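# Sand the guide coat off inside the blue-tape frame

## Task

Remove the thin dark guide coat from the board everywhere within the blue tape border (a few leftover specks are acceptable). Leave the coat on outside the tape, where only light scuffing or a few bare specks are allowed. Never cut through the primer at any spot, since that counts as failure. When done, bring the sander away from the board.

## Robot and tools

Robot: one six-joint UR12e-type arm carrying a disc sander. The pad is 127 mm in diameter. The tool point (end_effector_position) sits at the centre of the disc face, and the pad points along the tool point's +z axis. A flat block about 9 cm long projects from the last joint's axis toward the sander's -y side and rotates with it, so watch its clearance.

Frames: results use the scene frame. Its origin is on the table surface right under the arm base, +z is up, and +y is to the left when facing along +x. Positions are in metres and orientation is a wxyz quaternion. The base may be slightly tilted, and the reported position gets less accurate at long reach.

execute_actions takes {"actions": [...], "pictures": bool}. The list is empty (just report the state) or holds one item. An action item is {"rows": [...], "steps": n}: 1 to 15 rows and n up to 15 control steps of 1/30 s each (default 15). Each row drives one step, and the final row repeats if steps outnumber rows. A wait item is {"steps": n} with n up to 300. It is counted from the previous result, so your reply time is part of it. A refused call sends nothing.

Row layout: one list of 7 numbers, each in [-1, 1]: dx, dy, dz, rx, ry, rz, run. The first six are an offset, not an absolute pose, expressed in the tool point's own axes. The scale is 1.0 = 0.6 m for dx/dy/dz and 1.0 = 180 degrees for the rotation vector rx/ry/rz. The offset is measured from the tool pose shown in the latest result. Before any result in the scene shows it, and for the second or later call inside one reply, it is measured from where the tool is when the action begins. Every row in an action refers to that same starting pose; rows do not add up. All-zero offsets pull the arm back to that reference, so they do not hold it still. Example: dz = 0.01 asks for 6 mm along tool +z, toward the pad face.

run (7th number): any value above 0.01 switches the sander on, anything else switches it off. The setting persists between actions and while you reply, and the disc cuts wherever it touches. End every sanding action with run = 0. After switch-off the disc spins on for a second or two and still cuts, so lift off promptly. A fault also turns it off.

move: {"target": row, "speed": m/s}. The target is one 7-number row using the same offset rules as above. The tool point travels a straight path toward it over 0.5 to 10 s; if the path would take longer, it halts short. speed ranges 0.002 to 0.5 (default 0.25), and rotation rate is capped at twice that value in rad/s. The run value is applied at the start. The path ignores obstacles, and the real tool can lag, stray, or exceed speed, especially near a straight elbow. The result adds a move: line: done (at rest near target), off_target, moving, held or fault, plus limits (paced = pose clipped; held = some steps blocked, after which motion may jump faster) and the remaining distance.

wait: {"seconds": 0 to 10}. It sends nothing new.
zoom_image: {"camera": cam_high|cam_low|cam_wrist, "region": [x0, y0, x1, y1]} in pixels of that camera's latest image, at most 504x504. The origin is the top-left corner. Image sizes: cam_high 672x504, cam_low 672x504, cam_wrist 616x616 fisheye.
read_manual: returns only licence text.
finished_scene: {"scene": n}.

Motion behaviour: each step, the commanded pose is clipped to within 100 mm and 16 degrees of the measured pose. Commands are smoothed with about 0.17 s lag. If the controller cannot reach both position and orientation, position wins. After an action ends, the arm continues only to the last clipped pose, so check the result and send the remainder. Large moves may leave the arm short of the target.

Result lines: the state line gives pose and velocities. force_n and torque_nm are wrist-sensor readings at the tool point in tool axes (n/a before the first action). Pressing shows negative force_n z, and torque x/y indicate which edge of the pad carries the load. Each axis carries noise plus a fixed bias, usually within 5.5 N. "pose unreachable" means the clearance check altered or blocked the command, and HELD marks the steps where that happened. The mounting block or post counts as part of the arm for this check. "Hand target" is the pose the controller is currently heading for. Joint positions follow URDF order. Joint torques are total drive outputs and are noisy and biased, so they are not contact measurements. MOTOR HOT appears at 70 °C. At 85 °C an OVER-TEMPERATURE FAULT brakes the arm until the motors cool.

Faults: contact torque reaching a joint limit (shoulder pan 287, shoulder lift 287, elbow 130, each wrist 46.9 N m), or 150 N of external force anywhere on the arm or tool, stops the arm for 10 s, drops the rest of the call and makes the arm yield. The arm is very stiff and has no force control. Commanding even slightly beyond the contact surface can trigger a fault, and faster or deeper targets press harder.

Technique and cautions: approach the board slowly, with the pad parallel to the surface. A tilted pad cuts on one edge, so use the torque x/y readings to level it. The foam compresses only a fraction of a millimetre, so aim for a light, even pressure of a few newtons. Keep moving while the disc runs, because dwelling or pressing hard can cut through the primer. Stay inside the tape border, and remember the pad radius is about 63 mm. Use the cameras, zooming in as needed, to track where the dark coat remains. Avoid hard hits, slams and strong pushes. Finish by turning the sander off and lifting well clear.

Each tool is called after ">>>" by a JSON object that holds its "api" and its "payload", one argument or row to a line.

## Session

>>> {"api": "execute_actions", "payload": {
  "actions": []
}}

Scene clock: 0.00 s of 5400.00 s.
end_effector_position=(+0.6441, +0.3433, +0.4299) force_n=(+0.1, -6.6, -0.1) torque_nm=(-1.10, +0.17, +0.28) end_effector_quat_wxyz=(+0.272, +0.639, +0.664, -0.275) end_effector_velocity=(-0.000, -0.001, +0.001) end_effector_angular_velocity=(+0.000, -0.003, -0.002)
Joint positions: [-0.27  -1.67   1.82  -1.721 -1.57  -1.842]
Joint velocities: [-0.003 -0.     0.    -0.     0.     0.   ]
Joint torques (N m, as the arm reports them, + toward a larger angle): no reading
Hand target: +0.644, +0.343, +0.430; +0.272, +0.639, +0.664, -0.275

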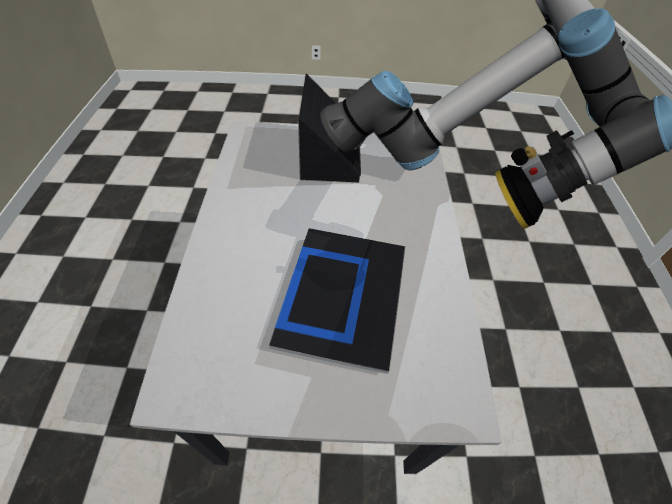

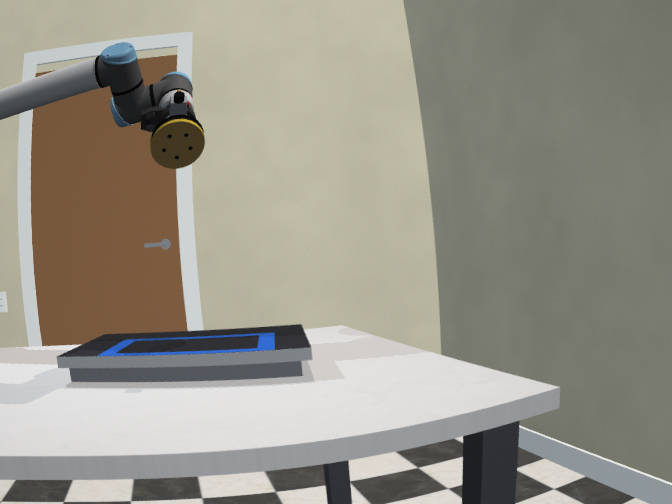

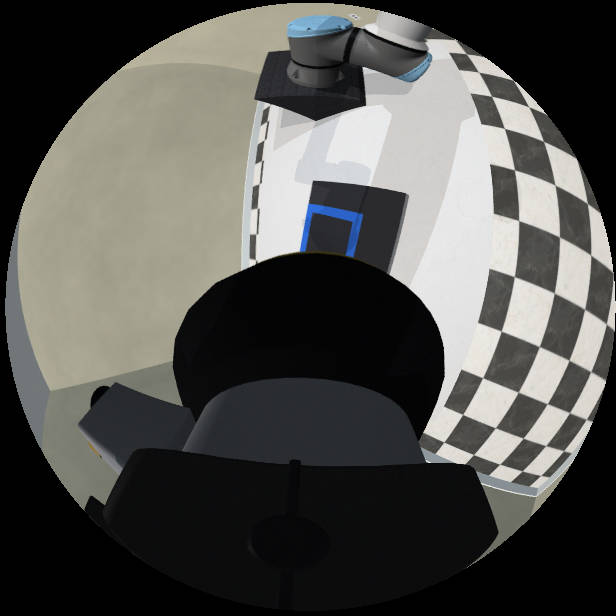

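>>> {"api": "zoom_image", "payload": {
  "camera": "cam_high",
  "region": [250, 215, 430, 385]
}}

>>> {"api": "zoom_image", "payload": {
  "camera": "cam_low",
  "region": [40, 300, 330, 400]
}}

Region (250, 215, 430, 385) of cam_high's 672x504 image, scaled by 2.800, with more detail than that image has.

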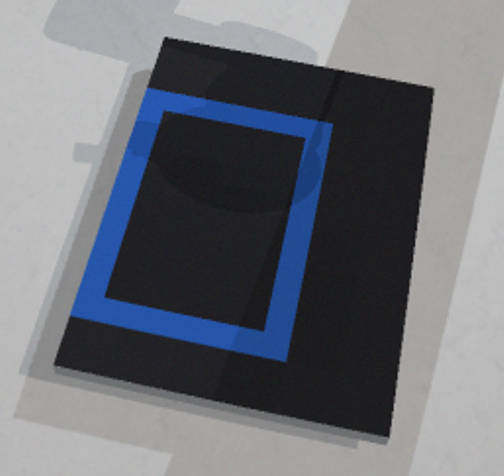

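Region (40, 300, 330, 400) of cam_low's 672x504 image, scaled by 1.738, with more detail than that image has; it fills the top 174 rows of this view, and the rest is white.

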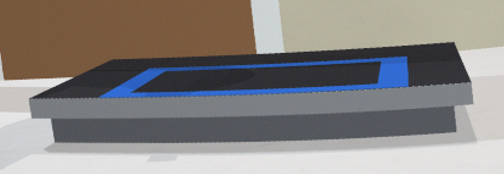

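>>> {"api": "move", "payload": {
  "target": [-0.189,0.08,0.618,0,0.253,0,0],
  "speed": 0.3
}}

Scene clock: 35.10 s of 5400.00 s.
end_effector_position=(+0.6992, +0.0007, +0.2503) force_n=(+1.8, -3.4, +4.1) torque_nm=(-0.56, -0.11, +0.27) end_effector_quat_wxyz=(-0.006, +0.696, +0.718, -0.007) end_effector_velocity=(+0.001, -0.002, -0.001) end_effector_angular_velocity=(+0.002, +0.001, +0.001)
Joint positions: [-0.63  -1.158  1.986 -1.859 -0.956 -2.377]
Joint velocities: [-0.     0.004 -0.003  0.001  0.001 -0.002]
Joint torques (N m, as the arm reports them, + toward a larger angle): [-62.68 -25.36 -48.94  -2.03   2.42  -3.1 ]
Hand target: +0.699, +0.001, +0.250; -0.006, +0.696, +0.718, -0.007
Off the commanded pose: 0.000 m, 0 deg.
move: done
camera_calibration (this result's frames):
cam_wrist: T_world_to_cam=[[-0.0357933, 0.999293, -0.0114832, 0.0266393], [0.950564, 0.03759, 0.308246, -0.704782], [0.30846, 0.000117583, -0.951237, 0.132198], [0, 0, 0, 1]] pos_world=[0.630115, -0.00014328, 0.343304]

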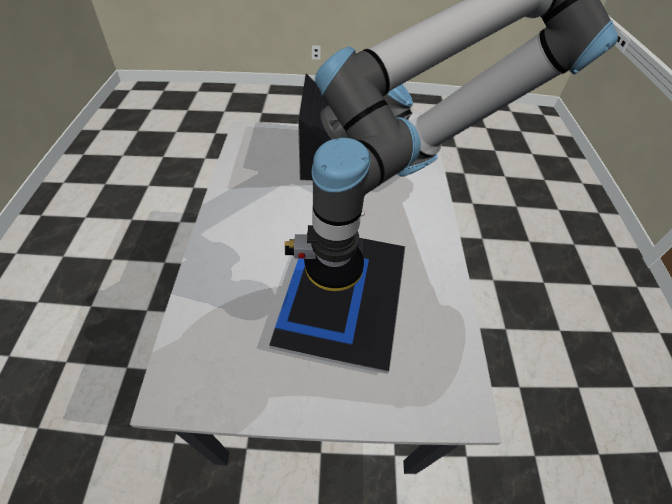

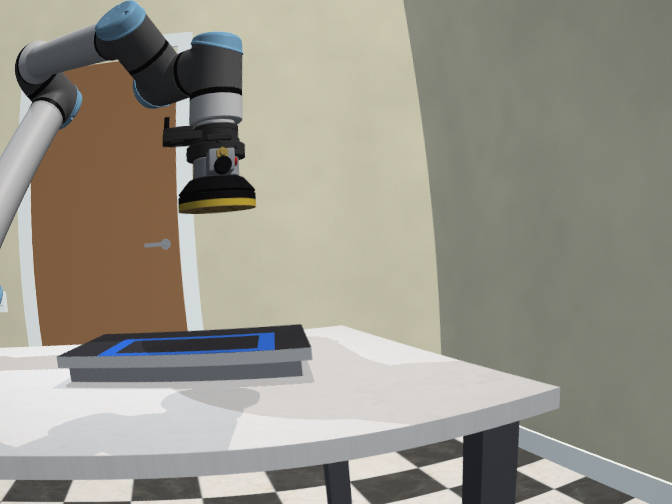

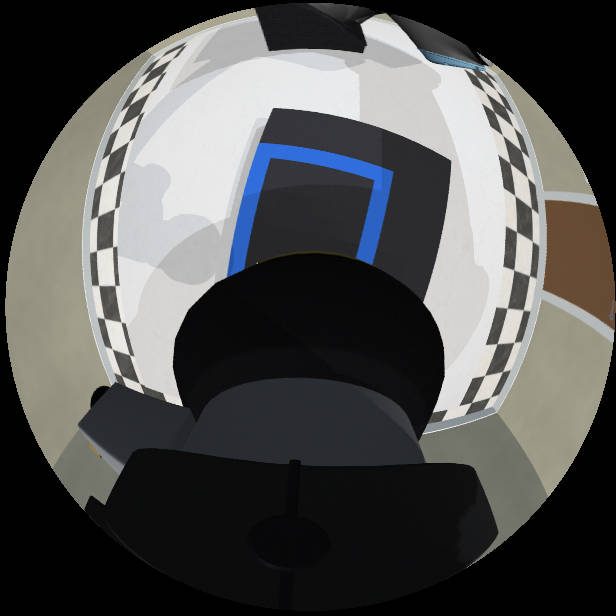

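>>> {"api": "move", "payload": {
  "target": [-0.015,-0.113,0.31,-0.0058,0,0.0656,0],
  "speed": 0.2
}}

Scene clock: 48.57 s of 5400.00 s.
end_effector_position=(+0.6282, -0.0104, +0.0658) force_n=(-1.7, -2.7, +0.5) torque_nm=(-0.50, +0.28, +0.15) end_effector_quat_wxyz=(+0.001, +0.766, +0.642, -0.001) end_effector_velocity=(+0.000, +0.000, -0.002) end_effector_angular_velocity=(-0.002, +0.000, +0.000)
Joint positions: [-0.532 -1.041  2.246 -2.317 -0.899 -2.053]
Joint velocities: [ 0.003  0.002  0.    -0.005 -0.001  0.003]
Joint torques (N m, as the arm reports them, + toward a larger angle): [-43.87 -30.12 -26.55  -6.75   1.84   2.52]
Hand target: +0.628, -0.010, +0.066; +0.001, +0.766, +0.642, -0.001
Off the commanded pose: 0.000 m, 0 deg.
move: done
camera_calibration (this result's frames):
cam_wrist: T_world_to_cam=[[0.169508, 0.985439, -0.0132992, -0.095888], [0.932518, -0.156009, 0.325686, -0.571812], [0.318869, -0.067608, -0.945384, -0.0291097], [0, 0, 0, 1]] pos_world=[0.558761, 0.00331586, 0.157436]

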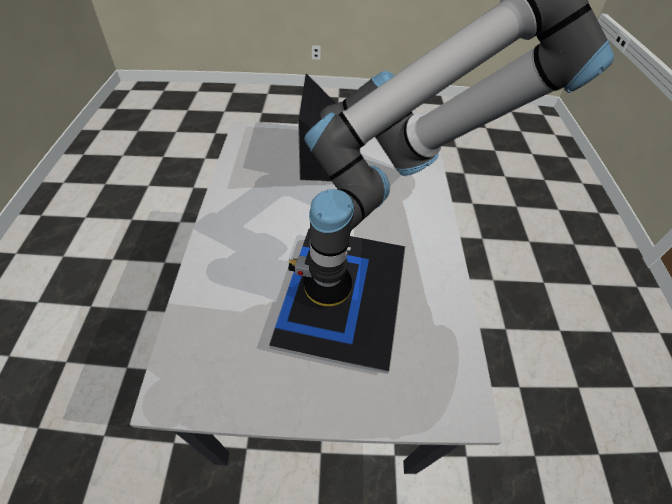

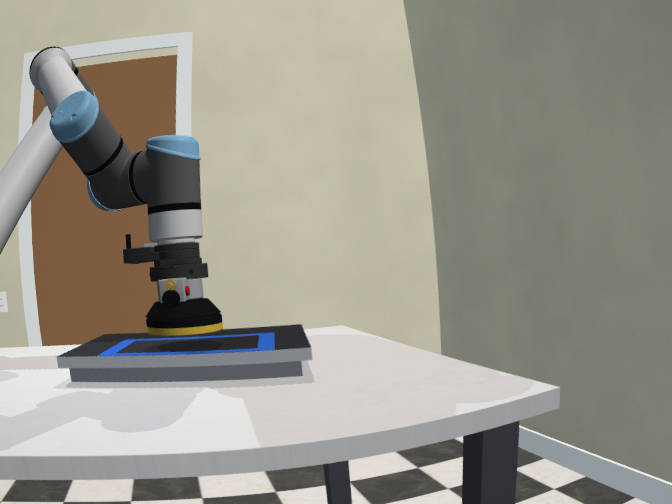

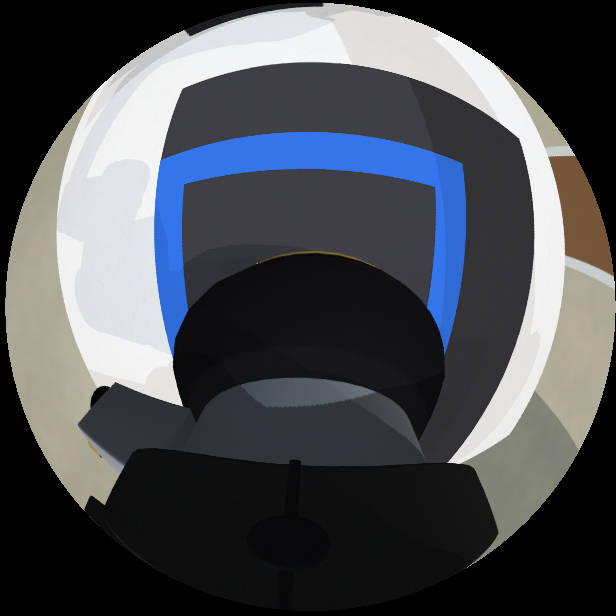

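>>> {"api": "move", "payload": {
  "target": [0,0,0.022,0,0,0,0],
  "speed": 0.02
}}

>>> {"api": "zoom_image", "payload": {
  "camera": "cam_low",
  "region": [90, 290, 290, 370]
}}

Scene clock: 56.30 s of 5400.00 s.
end_effector_position=(+0.6282, -0.0104, +0.0526) force_n=(+1.9, -1.7, +2.9) torque_nm=(-0.32, -0.01, +0.03) end_effector_quat_wxyz=(+0.001, +0.766, +0.642, -0.001) end_effector_velocity=(+0.001, -0.000, +0.000) end_effector_angular_velocity=(-0.002, -0.002, +0.002)
Joint positions: [-0.519 -1.023  2.25  -2.35  -0.893 -2.038]
Joint velocities: [ 0.    -0.    -0.    -0.003 -0.     0.001]
Joint torques (N m, as the arm reports them, + toward a larger angle): [-42.16 -30.06 -24.52  -7.03   2.68   2.49]
Hand target: +0.628, -0.010, +0.053; +0.001, +0.766, +0.642, -0.001
Off the commanded pose: 0.000 m, 0 deg.
move: done
camera_calibration (this result's frames):
cam_wrist: T_world_to_cam=[[0.169501, 0.985441, -0.0132807, -0.0960375], [0.932523, -0.15601, 0.325672, -0.567527], [0.318858, -0.0675862, -0.94539, -0.0415132], [0, 0, 0, 1]] pos_world=[0.558747, 0.00329374, 0.144306]

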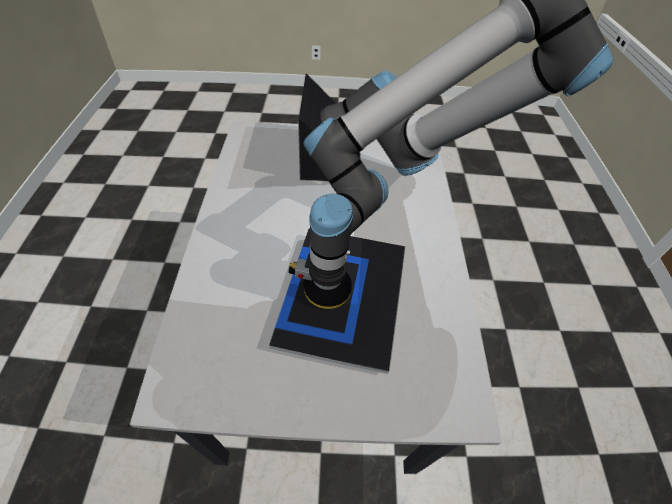

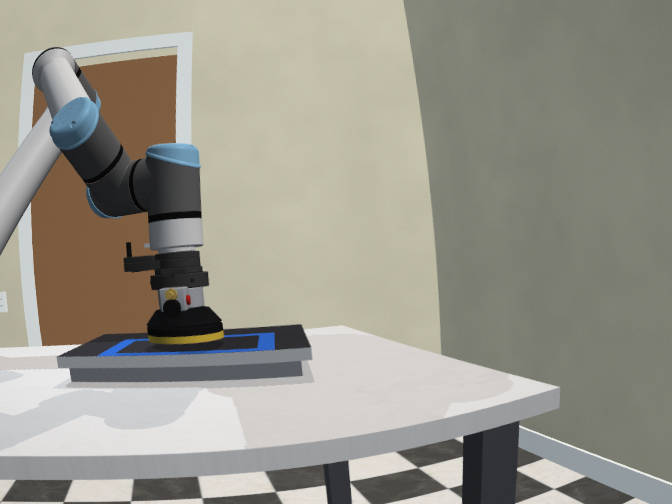

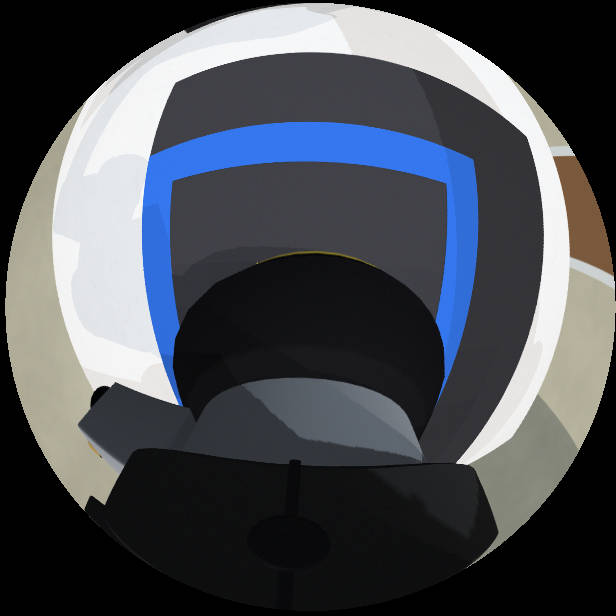

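Region (90, 290, 290, 370) of cam_low's 672x504 image, scaled by 2.520, with more detail than that image has; it fills the top 202 rows of this view, and the rest is white.

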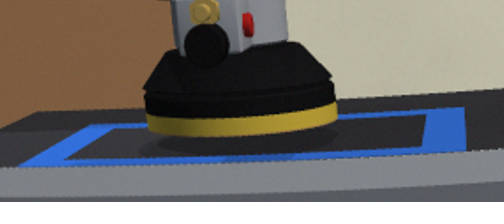

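>>> {"api": "execute_actions", "payload": {
  "actions": [
    {"rows":[[0,0,0.001,0,0,0,0],[0,0,0.002,0,0,0,0],[0,0,0.003,0,0,0,0],[0,0,0.004,0,0,0,0],[0,0,0.005,0,0,0,0]]}
  ],
  "pictures": false
}}

>>> {"api": "execute_actions", "payload": {
  "actions": [
    {"rows":[[0,0,0.001,0,0,0,0],[0,0,0.002,0,0,0,0]]}
  ],
  "pictures": false
}}

Scene clock: 62.20 s of 5400.00 s.
end_effector_position=(+0.6282, -0.0104, +0.0496) force_n=(-2.4, -0.3, +1.3) torque_nm=(-0.14, +0.62, +0.17) end_effector_quat_wxyz=(+0.001, +0.766, +0.642, -0.001) end_effector_velocity=(-0.001, -0.000, -0.001) end_effector_angular_velocity=(-0.000, +0.002, -0.001)
Joint positions: [-0.516 -1.018  2.251 -2.357 -0.891 -2.034]
Joint velocities: [ 0.001  0.001  0.001 -0.001 -0.001  0.001]
Joint torques (N m, as the arm reports them, + toward a larger angle): [-41.95 -30.77 -26.61  -6.97   2.13   2.9 ]
Hand target: +0.628, -0.010, +0.050; +0.001, +0.766, +0.642, -0.001
Off the commanded pose: 0.000 m, 0 deg.
Steps of this call (steps 1 to 162: nothing new was sent; steps 163 to 177: all 15 steps of this action). Readings (end_effector_position | what the end effector reports):
163: (+0.6282, -0.0104, +0.0526) | force_n=(-1.1, -3.6, +2.0) torque_nm=(-0.58, +0.25, +0.34)
164: (+0.6282, -0.0104, +0.0525) | force_n=(-1.2, +2.2, +3.1) torque_nm=(+0.22, +0.26, +0.36)
166: (+0.6282, -0.0104, +0.0519) | force_n=(-1.6, -2.0, +1.7) torque_nm=(-0.40, +0.45, +0.39)
170: (+0.6282, -0.0104, +0.0502) | force_n=(-3.2, -3.3, +1.2) torque_nm=(-0.60, +0.59, +0.14)
177: the state above

Scene clock: 62.70 s of 5400.00 s.
end_effector_position=(+0.6282, -0.0104, +0.0485) force_n=(+4.0, -3.9, +8.2) torque_nm=(-0.45, -0.49, +0.20) end_effector_quat_wxyz=(+0.001, +0.766, +0.642, -0.001) end_effector_velocity=(-0.001, +0.000, -0.001) end_effector_angular_velocity=(-0.000, +0.001, +0.000)
Joint positions: [-0.515 -1.017  2.252 -2.36  -0.891 -2.033]
Joint velocities: [ 0.001 -0.     0.001 -0.    -0.001 -0.   ]
Joint torques (N m, as the arm reports them, + toward a larger angle): [-42.29 -31.56 -25.52  -7.4    2.13   2.44]
Hand target: +0.628, -0.010, +0.048; +0.001, +0.766, +0.642, -0.001
Off the commanded pose: 0.000 m, 0 deg.
Steps of this call (steps 1 to 15: all 15 steps of this action). Readings (end_effector_position | what the end effector reports):
1: (+0.6282, -0.0104, +0.0496) | force_n=(+3.8, -3.3, +2.6) torque_nm=(-0.52, -0.37, +0.25)
2: (+0.6282, -0.0104, +0.0496) | force_n=(-2.8, -0.4, +4.6) torque_nm=(-0.12, +0.52, +0.09)
4: (+0.6282, -0.0104, +0.0490) | force_n=(-0.2, -4.2, +1.1) torque_nm=(-0.73, +0.04, +0.13)
8: (+0.6282, -0.0104, +0.0485) | force_n=(-0.3, -2.5, +4.2) torque_nm=(-0.36, +0.26, +0.19)
15: the state above

>>> {"api": "execute_actions", "payload": {
  "actions": [
    {"rows":[[0,0,0.002,0,0,0,0]],"steps":10}
  ],
  "pictures": false
}}

Scene clock: 66.53 s of 5400.00 s.
end_effector_position=(+0.6282, -0.0105, +0.0473) force_n=(-2.0, -2.1, +0.0) torque_nm=(-0.38, +0.60, +0.23) end_effector_quat_wxyz=(+0.001, +0.766, +0.642, -0.001) end_effector_velocity=(-0.002, -0.001, -0.002) end_effector_angular_velocity=(+0.001, +0.003, -0.002)
Joint positions: [-0.514 -1.015  2.252 -2.363 -0.89  -2.032]
Joint velocities: [ 0.001  0.003  0.001 -0.001 -0.     0.   ]
Joint torques (N m, as the arm reports them, + toward a larger angle): [-41.96 -32.04 -26.36  -6.95   2.11   2.59]
Hand target: +0.628, -0.010, +0.047; +0.001, +0.766, +0.642, -0.001
Off the commanded pose: 0.000 m, 0 deg.
Steps of this call (steps 1 to 105: nothing new was sent; steps 106 to 115: all 10 steps of this action). Readings (end_effector_position | what the end effector reports):
106: (+0.6282, -0.0104, +0.0484) | force_n=(-3.0, -1.5, -0.7) torque_nm=(-0.42, +0.66, +0.26)
107: (+0.6282, -0.0105, +0.0483) | force_n=(-0.1, -0.1, +4.7) torque_nm=(-0.19, +0.07, +0.12)
109: (+0.6282, -0.0105, +0.0477) | force_n=(-2.0, +1.8, +2.8) torque_nm=(+0.14, +0.38, +0.15)
113: (+0.6282, -0.0105, +0.0473) | force_n=(+0.0, -2.3, +3.3) torque_nm=(-0.47, +0.34, +0.21)
115: the state above

>>> {"api": "execute_actions", "payload": {
  "actions": [
    {"rows":[[0,0,0.002,0,0,0,0]],"steps":10}
  ],
  "pictures": false
}}

Scene clock: 77.70 s of 5400.00 s.
end_effector_position=(+0.6282, -0.0105, +0.0461) force_n=(-3.7, +0.1, +2.0) torque_nm=(-0.15, +0.61, +0.33) end_effector_quat_wxyz=(+0.001, +0.766, +0.642, -0.001) end_effector_velocity=(+0.000, -0.000, +0.000) end_effector_angular_velocity=(-0.001, -0.001, +0.000)
Joint positions: [-0.513 -1.013  2.252 -2.366 -0.89  -2.03 ]
Joint velocities: [-0.     0.    -0.    -0.001 -0.001  0.   ]
Joint torques (N m, as the arm reports them, + toward a larger angle): [-40.64 -34.01 -24.61  -7.1    2.03   2.41]
Hand target: +0.628, -0.010, +0.046; +0.001, +0.766, +0.642, -0.001
Off the commanded pose: 0.000 m, 0 deg.
Steps of this call (steps 1 to 325: nothing new was sent; steps 326 to 335: all 10 steps of this action). Readings (end_effector_position | what the end effector reports):
326: (+0.6282, -0.0105, +0.0473) | force_n=(+3.0, +0.8, +2.9) torque_nm=(-0.10, -0.18, +0.11)
327: (+0.6282, -0.0105, +0.0471) | force_n=(-3.2, -5.2, +2.9) torque_nm=(-0.72, +0.52, +0.33)
329: (+0.6282, -0.0105, +0.0466) | force_n=(-2.0, -2.1, +1.1) torque_nm=(-0.36, +0.43, +0.18)
333: (+0.6282, -0.0105, +0.0462) | force_n=(+1.1, -2.8, +1.4) torque_nm=(-0.55, +0.02, +0.24)
335: the state above

>>> {"api": "execute_actions", "payload": {
  "actions": [
    {"rows":[[0,0,0.002,0,0,0,0]],"steps":10}
  ],
  "pictures": false
}}

Scene clock: 81.10 s of 5400.00 s.
end_effector_position=(+0.6282, -0.0105, +0.0449) force_n=(+3.3, -2.6, +2.7) torque_nm=(-0.58, -0.19, +0.29) end_effector_quat_wxyz=(+0.001, +0.766, +0.642, -0.001) end_effector_velocity=(+0.000, +0.001, -0.000) end_effector_angular_velocity=(-0.000, -0.001, +0.000)
Joint positions: [-0.511 -1.012  2.253 -2.369 -0.889 -2.029]
Joint velocities: [ 0.001 -0.001  0.001 -0.001  0.001  0.001]
Joint torques (N m, as the arm reports them, + toward a larger angle): [-40.25 -31.45 -23.51  -7.     2.     2.03]
Hand target: +0.628, -0.010, +0.045; +0.001, +0.766, +0.642, -0.001
Off the commanded pose: 0.000 m, 0 deg.
Steps of this call (steps 1 to 92: nothing new was sent; steps 93 to 102: all 10 steps of this action). Readings (end_effector_position | what the end effector reports):
93: (+0.6282, -0.0105, +0.0461) | force_n=(-2.0, -2.3, +3.8) torque_nm=(-0.53, +0.53, +0.15)
94: (+0.6282, -0.0105, +0.0459) | force_n=(+4.4, -5.3, -0.3) torque_nm=(-0.79, -0.35, +0.19)
96: (+0.6282, -0.0105, +0.0454) | force_n=(+5.0, +0.3, +4.2) torque_nm=(-0.01, -0.51, +0.31)
100: (+0.6282, -0.0105, +0.0450) | force_n=(+0.6, -4.5, +2.8) torque_nm=(-0.54, +0.18, +0.18)
102: the state above

>>> {"api": "execute_actions", "payload": {
  "actions": [
    {"rows":[[0,0,0.002,0,0,0,0]],"steps":10}
  ],
  "pictures": false
}}

Scene clock: 83.17 s of 5400.00 s.
end_effector_position=(+0.6282, -0.0105, +0.0438) force_n=(+0.2, +0.8, +3.6) torque_nm=(+0.07, +0.06, +0.08) end_effector_quat_wxyz=(+0.001, +0.766, +0.642, -0.001) end_effector_velocity=(-0.000, -0.000, -0.002) end_effector_angular_velocity=(-0.000, +0.003, -0.000)
Joint positions: [-0.51  -1.01   2.253 -2.372 -0.889 -2.028]
Joint velocities: [ 0.002  0.003 -0.001 -0.001 -0.001  0.001]
Joint torques (N m, as the arm reports them, + toward a larger angle): [-41.91 -31.92 -25.33  -6.73   2.39   1.94]
Hand target: +0.628, -0.010, +0.044; +0.001, +0.766, +0.642, -0.001
Off the commanded pose: 0.000 m, 0 deg.
Steps of this call (steps 1 to 52: nothing new was sent; steps 53 to 62: all 10 steps of this action). Readings (end_effector_position | what the end effector reports):
53: (+0.6282, -0.0105, +0.0449) | force_n=(-1.5, -2.3, -1.1) torque_nm=(-0.50, +0.32, +0.07)
54: (+0.6282, -0.0105, +0.0448) | force_n=(-1.0, -1.7, +2.8) torque_nm=(-0.36, +0.38, +0.14)
56: (+0.6282, -0.0105, +0.0442) | force_n=(+2.0, +1.4, +2.4) torque_nm=(-0.17, -0.14, +0.12)
60: (+0.6282, -0.0105, +0.0438) | force_n=(-5.4, -4.2, +3.0) torque_nm=(-0.64, +0.90, +0.35)
62: the state above

>>> {"api": "execute_actions", "payload": {
  "actions": [
    {"rows":[[0,0,0.002,0,0,0,0]],"steps":10}
  ],
  "pictures": false
}}

Scene clock: 85.70 s of 5400.00 s.
end_effector_position=(+0.6283, -0.0105, +0.0427) force_n=(+2.7, -4.7, -18.7) torque_nm=(+0.14, +0.08, +0.21) end_effector_quat_wxyz=(+0.001, +0.766, +0.642, -0.001) end_effector_velocity=(-0.002, -0.000, -0.001) end_effector_angular_velocity=(+0.001, +0.002, -0.002)
Joint positions: [-0.509 -1.008  2.253 -2.374 -0.888 -2.026]
Joint velocities: [ 0.     0.001  0.002 -0.     0.     0.001]
Joint torques (N m, as the arm reports them, + toward a larger angle): [-35.25 -23.35 -20.35  -6.69   2.21   2.62]
Hand target: +0.628, -0.010, +0.043; +0.001, +0.766, +0.642, -0.001
Off the commanded pose: 0.000 m, 0 deg.
Steps of this call (steps 1 to 66: nothing new was sent; steps 67 to 76: all 10 steps of this action). Readings (end_effector_position | what the end effector reports):
67: (+0.6282, -0.0105, +0.0437) | force_n=(-0.6, -2.5, +0.6) torque_nm=(-0.28, +0.38, +0.11)
68: (+0.6282, -0.0105, +0.0436) | force_n=(-2.0, -2.2, +6.9) torque_nm=(-0.46, +0.49, +0.12)
70: (+0.6282, -0.0105, +0.0430) | force_n=(+1.2, -4.2, -2.4) torque_nm=(-0.24, +0.09, +0.18)
74: (+0.6283, -0.0105, +0.0427) | force_n=(-2.6, -4.9, -14.5) torque_nm=(+0.03, +0.76, +0.19)
76: the state above

>>> {"api": "execute_actions", "payload": {
  "actions": [
    {"rows":[[0,0,0,0.001,0,0,0]],"steps":15}
  ],
  "pictures": false
}}

>>> {"api": "execute_actions", "payload": {
  "actions": [
    {"steps":15}
  ],
  "pictures": false
}}

Scene clock: 94.37 s of 5400.00 s.
end_effector_position=(+0.6282, -0.0105, +0.0426) force_n=(-1.1, -5.3, -16.1) torque_nm=(-0.26, +0.58, +0.15) end_effector_quat_wxyz=(-0.001, +0.766, +0.642, -0.002) end_effector_velocity=(-0.000, -0.000, -0.000) end_effector_angular_velocity=(-0.000, +0.001, +0.000)
Joint positions: [-0.509 -1.008  2.252 -2.369 -0.89  -2.028]
Joint velocities: [ 0.     0.    -0.     0.    -0.001 -0.   ]
Joint torques (N m, as the arm reports them, + toward a larger angle): [-34.57 -21.55 -32.37  -0.48  -2.77  -3.11]
Hand target: +0.628, -0.010, +0.043; -0.001, +0.766, +0.642, -0.002
Off the commanded pose: 0.000 m, 0 deg.
Steps of this call (steps 1 to 245: nothing new was sent; steps 246 to 260: all 15 steps of this action). Readings (end_effector_position | what the end effector reports):
246: (+0.6282, -0.0105, +0.0426) | force_n=(+3.9, -7.6, -23.9) torque_nm=(-0.53, -0.10, +0.22)
247: (+0.6281, -0.0104, +0.0425) | force_n=(-0.3, -6.6, -21.4) torque_nm=(-0.64, +0.43, +0.17)
249: (+0.6281, -0.0104, +0.0425) | force_n=(-1.4, -4.1, -22.9) torque_nm=(-0.42, +0.32, +0.11)
253: (+0.6282, -0.0104, +0.0426) | force_n=(+3.2, -5.3, -18.5) torque_nm=(-0.38, +0.06, +0.30)
260: the state above

Scene clock: 94.87 s of 5400.00 s.
end_effector_position=(+0.6282, -0.0105, +0.0427) force_n=(+1.5, -5.3, -18.3) torque_nm=(-0.34, +0.26, +0.07) end_effector_quat_wxyz=(-0.001, +0.766, +0.642, -0.002) end_effector_velocity=(-0.000, -0.000, -0.000) end_effector_angular_velocity=(+0.001, -0.000, -0.001)
Joint positions: [-0.509 -1.008  2.252 -2.369 -0.89  -2.028]
Joint velocities: [-0.001  0.001  0.     0.     0.001 -0.   ]
Joint torques (N m, as the arm reports them, + toward a larger angle): [-33.64 -26.62 -32.93  -0.92  -2.3   -2.87]
Hand target: +0.628, -0.010, +0.043; -0.001, +0.766, +0.642, -0.002
Off the commanded pose: 0.000 m, 0 deg.
Steps of this call (steps 1 to 15: nothing new was sent). Readings (end_effector_position | what the end effector reports):
1: (+0.6282, -0.0105, +0.0426) | force_n=(-0.7, -5.1, -18.3) torque_nm=(-0.08, +0.46, +0.41)
2: (+0.6282, -0.0105, +0.0426) | force_n=(-1.2, -8.0, -18.3) torque_nm=(-0.57, +0.65, +0.20)
4: (+0.6282, -0.0105, +0.0426) | force_n=(-1.8, -8.3, -16.1) torque_nm=(-0.69, +0.66, +0.18)
8: (+0.6282, -0.0105, +0.0426) | force_n=(+2.3, -5.6, -14.3) torque_nm=(-0.32, +0.07, +0.22)
15: the state above

>>> {"api": "move", "payload": {
  "target": [0,-0.1,0.0002,0,0.0004,0,1],
  "speed": 0.04
}}

>>> {"api": "execute_actions", "payload": {
  "actions": [
    {"rows":[[0,0,-0.003,0,0,0,0]],"steps":10}
  ],
  "pictures": false
}}

Scene clock: 103.80 s of 5400.00 s.
end_effector_position=(+0.5692, -0.0000, +0.0427) force_n=(-0.6, -2.7, -12.4) torque_nm=(-0.36, +0.27, +0.11) end_effector_quat_wxyz=(-0.001, +0.766, +0.642, -0.001) end_effector_velocity=(-0.001, -0.001, +0.001) end_effector_angular_velocity=(-0.000, -0.001, -0.001)
Joint positions: [-0.546 -1.07   2.364 -2.393 -0.905 -2.071]
Joint velocities: [-0.002 -0.001  0.002 -0.    -0.001 -0.001]
Joint torques (N m, as the arm reports them, + toward a larger angle): [-51.97 -38.22 -18.28  -5.2   -2.76  -2.51]
Hand target: +0.569, -0.000, +0.043; -0.001, +0.766, +0.642, -0.001
Off the commanded pose: 0.000 m, 0 deg.
move: done
camera_calibration (this result's frames):
cam_wrist: T_world_to_cam=[[0.169436, 0.985467, -0.0120787, -0.0964407], [0.933447, -0.156536, 0.322759, -0.508091], [0.316178, -0.0659617, -0.946404, -0.0297849], [0, 0, 0, 1]] pos_world=[0.500034, 0.0135401, 0.134638]

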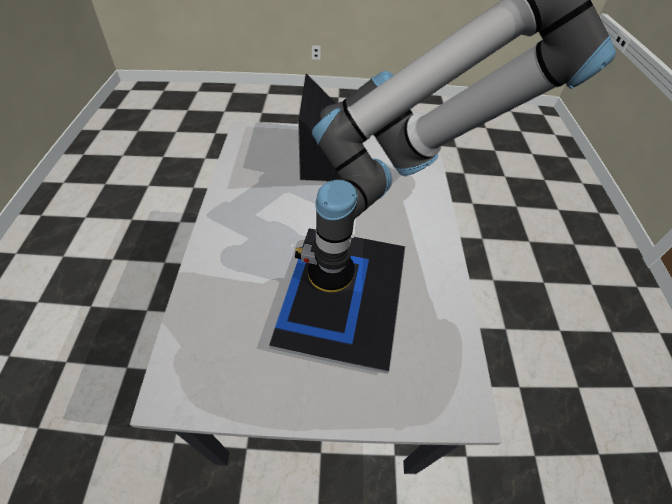

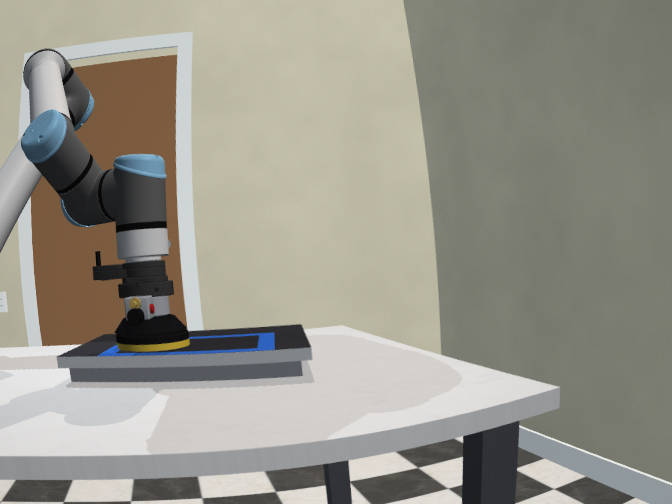

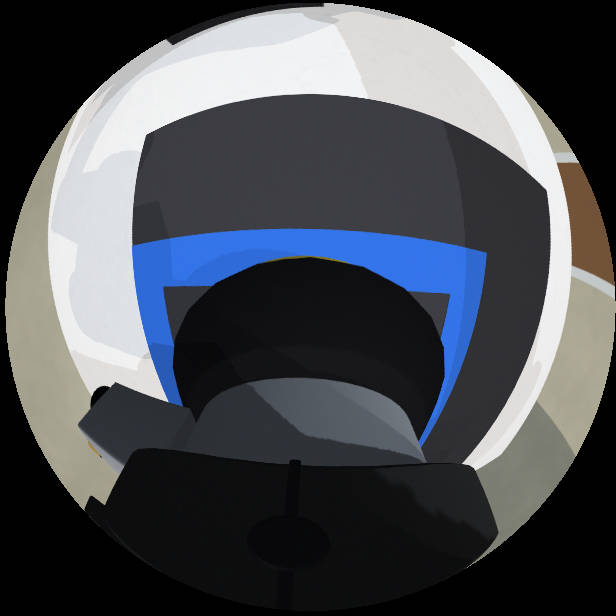

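Scene clock: 104.13 s of 5400.00 s.
end_effector_position=(+0.5692, -0.0000, +0.0444) force_n=(+0.8, +2.3, +3.3) torque_nm=(+0.32, +0.03, -0.02) end_effector_quat_wxyz=(-0.001, +0.766, +0.642, -0.001) end_effector_velocity=(+0.000, -0.000, +0.001) end_effector_angular_velocity=(-0.000, -0.001, -0.000)
Joint positions: [-0.547 -1.073  2.364 -2.388 -0.906 -2.073]
Joint velocities: [-0.001 -0.002 -0.     0.002 -0.    -0.   ]
Joint torques (N m, as the arm reports them, + toward a larger angle): [-57.05 -42.65 -37.66  -2.3   -2.65  -3.06]
Hand target: +0.569, -0.000, +0.045; -0.001, +0.766, +0.642, -0.001
Off the commanded pose: 0.000 m, 0 deg.
Steps of this call (steps 1 to 10: all 10 steps of this action). Readings (end_effector_position | what the end effector reports):
1: (+0.5692, -0.0000, +0.0427) | force_n=(+3.1, +0.2, -7.6) torque_nm=(-0.40, -0.38, +0.15)
2: (+0.5692, -0.0000, +0.0430) | force_n=(-2.1, -7.7, -5.2) torque_nm=(-1.25, +0.71, +0.41)
4: (+0.5690, -0.0000, +0.0437) | force_n=(-4.4, +1.8, +2.5) torque_nm=(+0.27, +0.68, +0.17)
8: (+0.5691, -0.0000, +0.0443) | force_n=(-0.5, +2.0, +1.7) torque_nm=(-0.11, +0.10, +0.24)
10: the state above

>>> {"api": "move", "payload": {
  "target": [0.05,-0.013,0.0034,0,0,0,1],
  "speed": 0.03
}}

>>> {"api": "move", "payload": {
  "target": [0,0.22,0,0,0,0,1],
  "speed": 0.025
}}

>>> {"api": "execute_actions", "payload": {
  "actions": [
    {"rows":[[0,0,-0.003,0,0,0,0]],"steps":10}
  ],
  "pictures": false
}}

>>> {"api": "zoom_image", "payload": {
  "camera": "cam_high",
  "region": [250, 215, 430, 385]
}}

Scene clock: 112.83 s of 5400.00 s.
end_effector_position=(+0.5668, +0.0308, +0.0425) force_n=(+0.1, -0.7, -19.8) torque_nm=(-0.81, +0.07, +0.30) end_effector_quat_wxyz=(-0.001, +0.766, +0.642, -0.001) end_effector_velocity=(+0.000, +0.000, +0.001) end_effector_angular_velocity=(-0.002, -0.001, -0.000)
Joint positions: [-0.513 -1.119  2.379 -2.382 -0.89  -2.033]
Joint velocities: [ 0.    -0.002  0.    -0.    -0.001  0.002]
Joint torques (N m, as the arm reports them, + toward a larger angle): [-28.12 -31.35 -14.3    0.48   1.33   2.56]
Hand target: +0.567, +0.031, +0.042; -0.001, +0.766, +0.642, -0.001
Off the commanded pose: 0.000 m, 0 deg.
move: done
camera_calibration (this result's frames):
cam_wrist: T_world_to_cam=[[0.169408, 0.985473, -0.0120366, -0.126387], [0.93344, -0.156521, 0.322786, -0.500867], [0.316212, -0.0659179, -0.946396, -0.0272639], [0, 0, 0, 1]] pos_world=[0.497562, 0.0443575, 0.134349]

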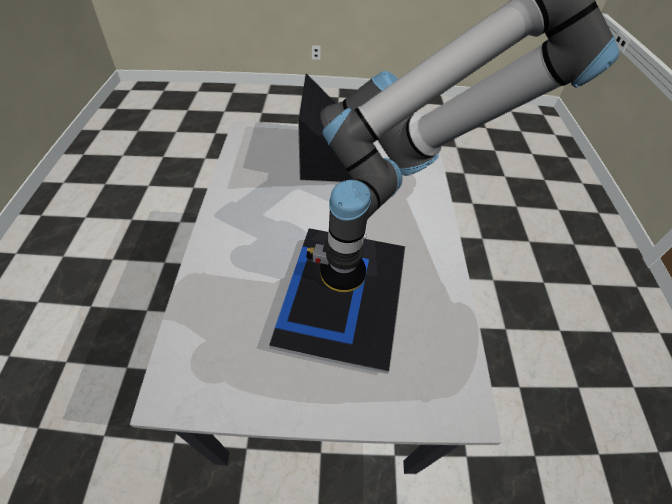

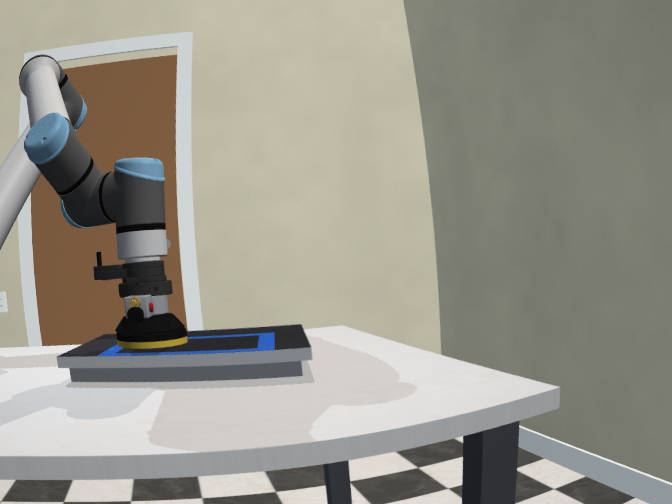

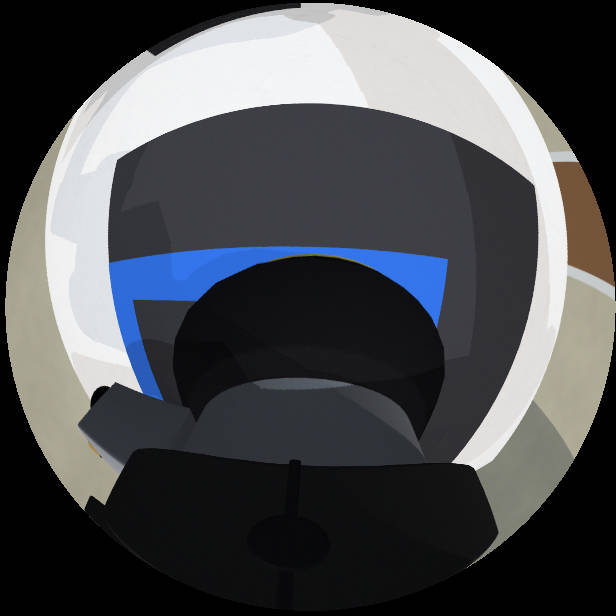

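Scene clock: 118.63 s of 5400.00 s.
end_effector_position=(+0.6966, +0.0079, +0.0419) force_n=(+2.2, -4.1, -48.8) torque_nm=(+0.50, -0.47, +0.02) end_effector_quat_wxyz=(-0.001, +0.766, +0.642, -0.001) end_effector_velocity=(+0.002, -0.000, -0.000) end_effector_angular_velocity=(+0.001, +0.000, +0.001)
Joint positions: [-0.445 -0.973  2.128 -2.328 -0.862 -1.953]
Joint velocities: [ 0.001  0.002 -0.004  0.002  0.001 -0.   ]
Joint torques (N m, as the arm reports them, + toward a larger angle): [-28.23 -17.22 -19.57   2.66   0.28   2.52]
Hand target: +0.697, +0.008, +0.042; -0.001, +0.766, +0.642, -0.001
Off the commanded pose: 0.000 m, 0 deg.
move: done
camera_calibration (this result's frames):
cam_wrist: T_world_to_cam=[[0.16949, 0.985461, -0.0118323, -0.125934], [0.933447, -0.15667, 0.322692, -0.625474], [0.316147, -0.0657381, -0.94643, -0.0702868], [0, 0, 0, 1]] pos_world=[0.627413, 0.0214898, 0.133824]

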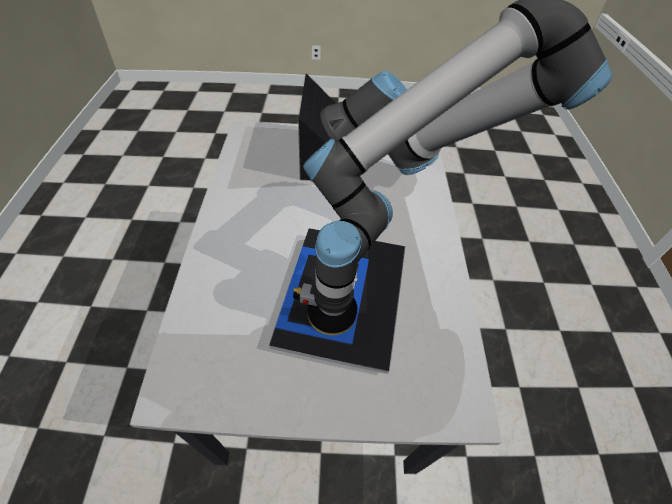

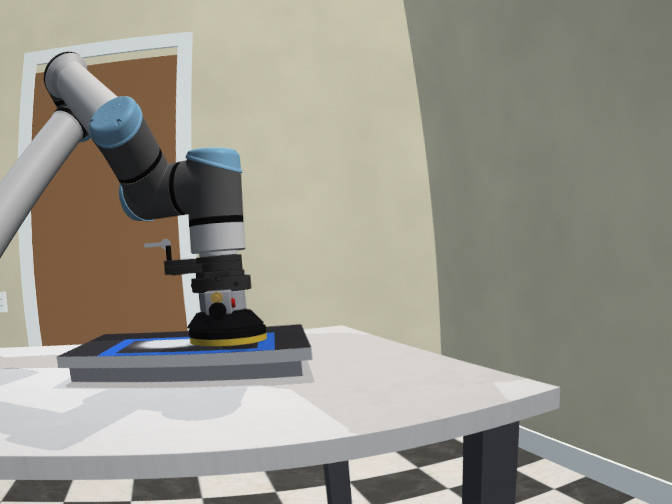

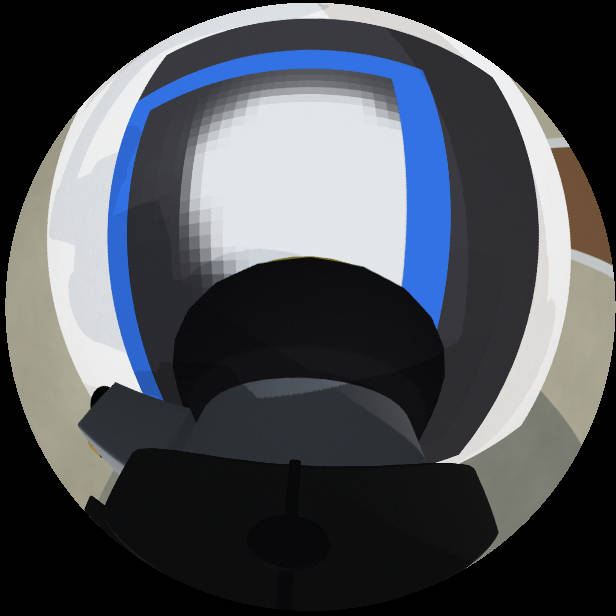

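Scene clock: 118.97 s of 5400.00 s.
end_effector_position=(+0.6964, +0.0079, +0.0434) force_n=(+4.2, -2.7, +2.2) torque_nm=(-0.50, -0.41, +0.28) end_effector_quat_wxyz=(-0.001, +0.766, +0.642, -0.001) end_effector_velocity=(+0.001, +0.000, +0.001) end_effector_angular_velocity=(-0.002, +0.000, +0.002)
Joint positions: [-0.447 -0.975  2.128 -2.324 -0.863 -1.955]
Joint velocities: [ 0.    -0.001 -0.002  0.001 -0.002 -0.001]
Joint torques (N m, as the arm reports them, + toward a larger angle): [-67.56 -60.14 -37.85  -1.02  -2.28  -2.67]
Hand target: +0.697, +0.008, +0.044; -0.001, +0.766, +0.642, -0.001
Off the commanded pose: 0.000 m, 0 deg.
Steps of this call (steps 1 to 10: all 10 steps of this action). Readings (end_effector_position | what the end effector reports):
1: (+0.6966, +0.0079, +0.0419) | force_n=(-5.8, -7.3, -45.8) torque_nm=(-0.82, +1.52, +0.26)
2: (+0.6966, +0.0079, +0.0421) | force_n=(-4.3, -7.8, -42.9) torque_nm=(-0.51, +1.06, +0.08)
4: (+0.6965, +0.0080, +0.0427) | force_n=(-2.3, -6.8, -11.1) torque_nm=(-0.90, +0.94, +0.29)
8: (+0.6964, +0.0080, +0.0433) | force_n=(+0.3, +1.3, -2.5) torque_nm=(+0.03, -0.13, +0.27)
10: the state above

Region (250, 215, 430, 385) of cam_high's 672x504 image, scaled by 2.800, with more detail than that image has.

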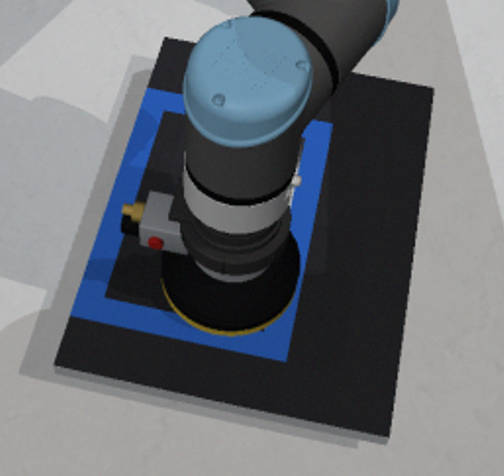

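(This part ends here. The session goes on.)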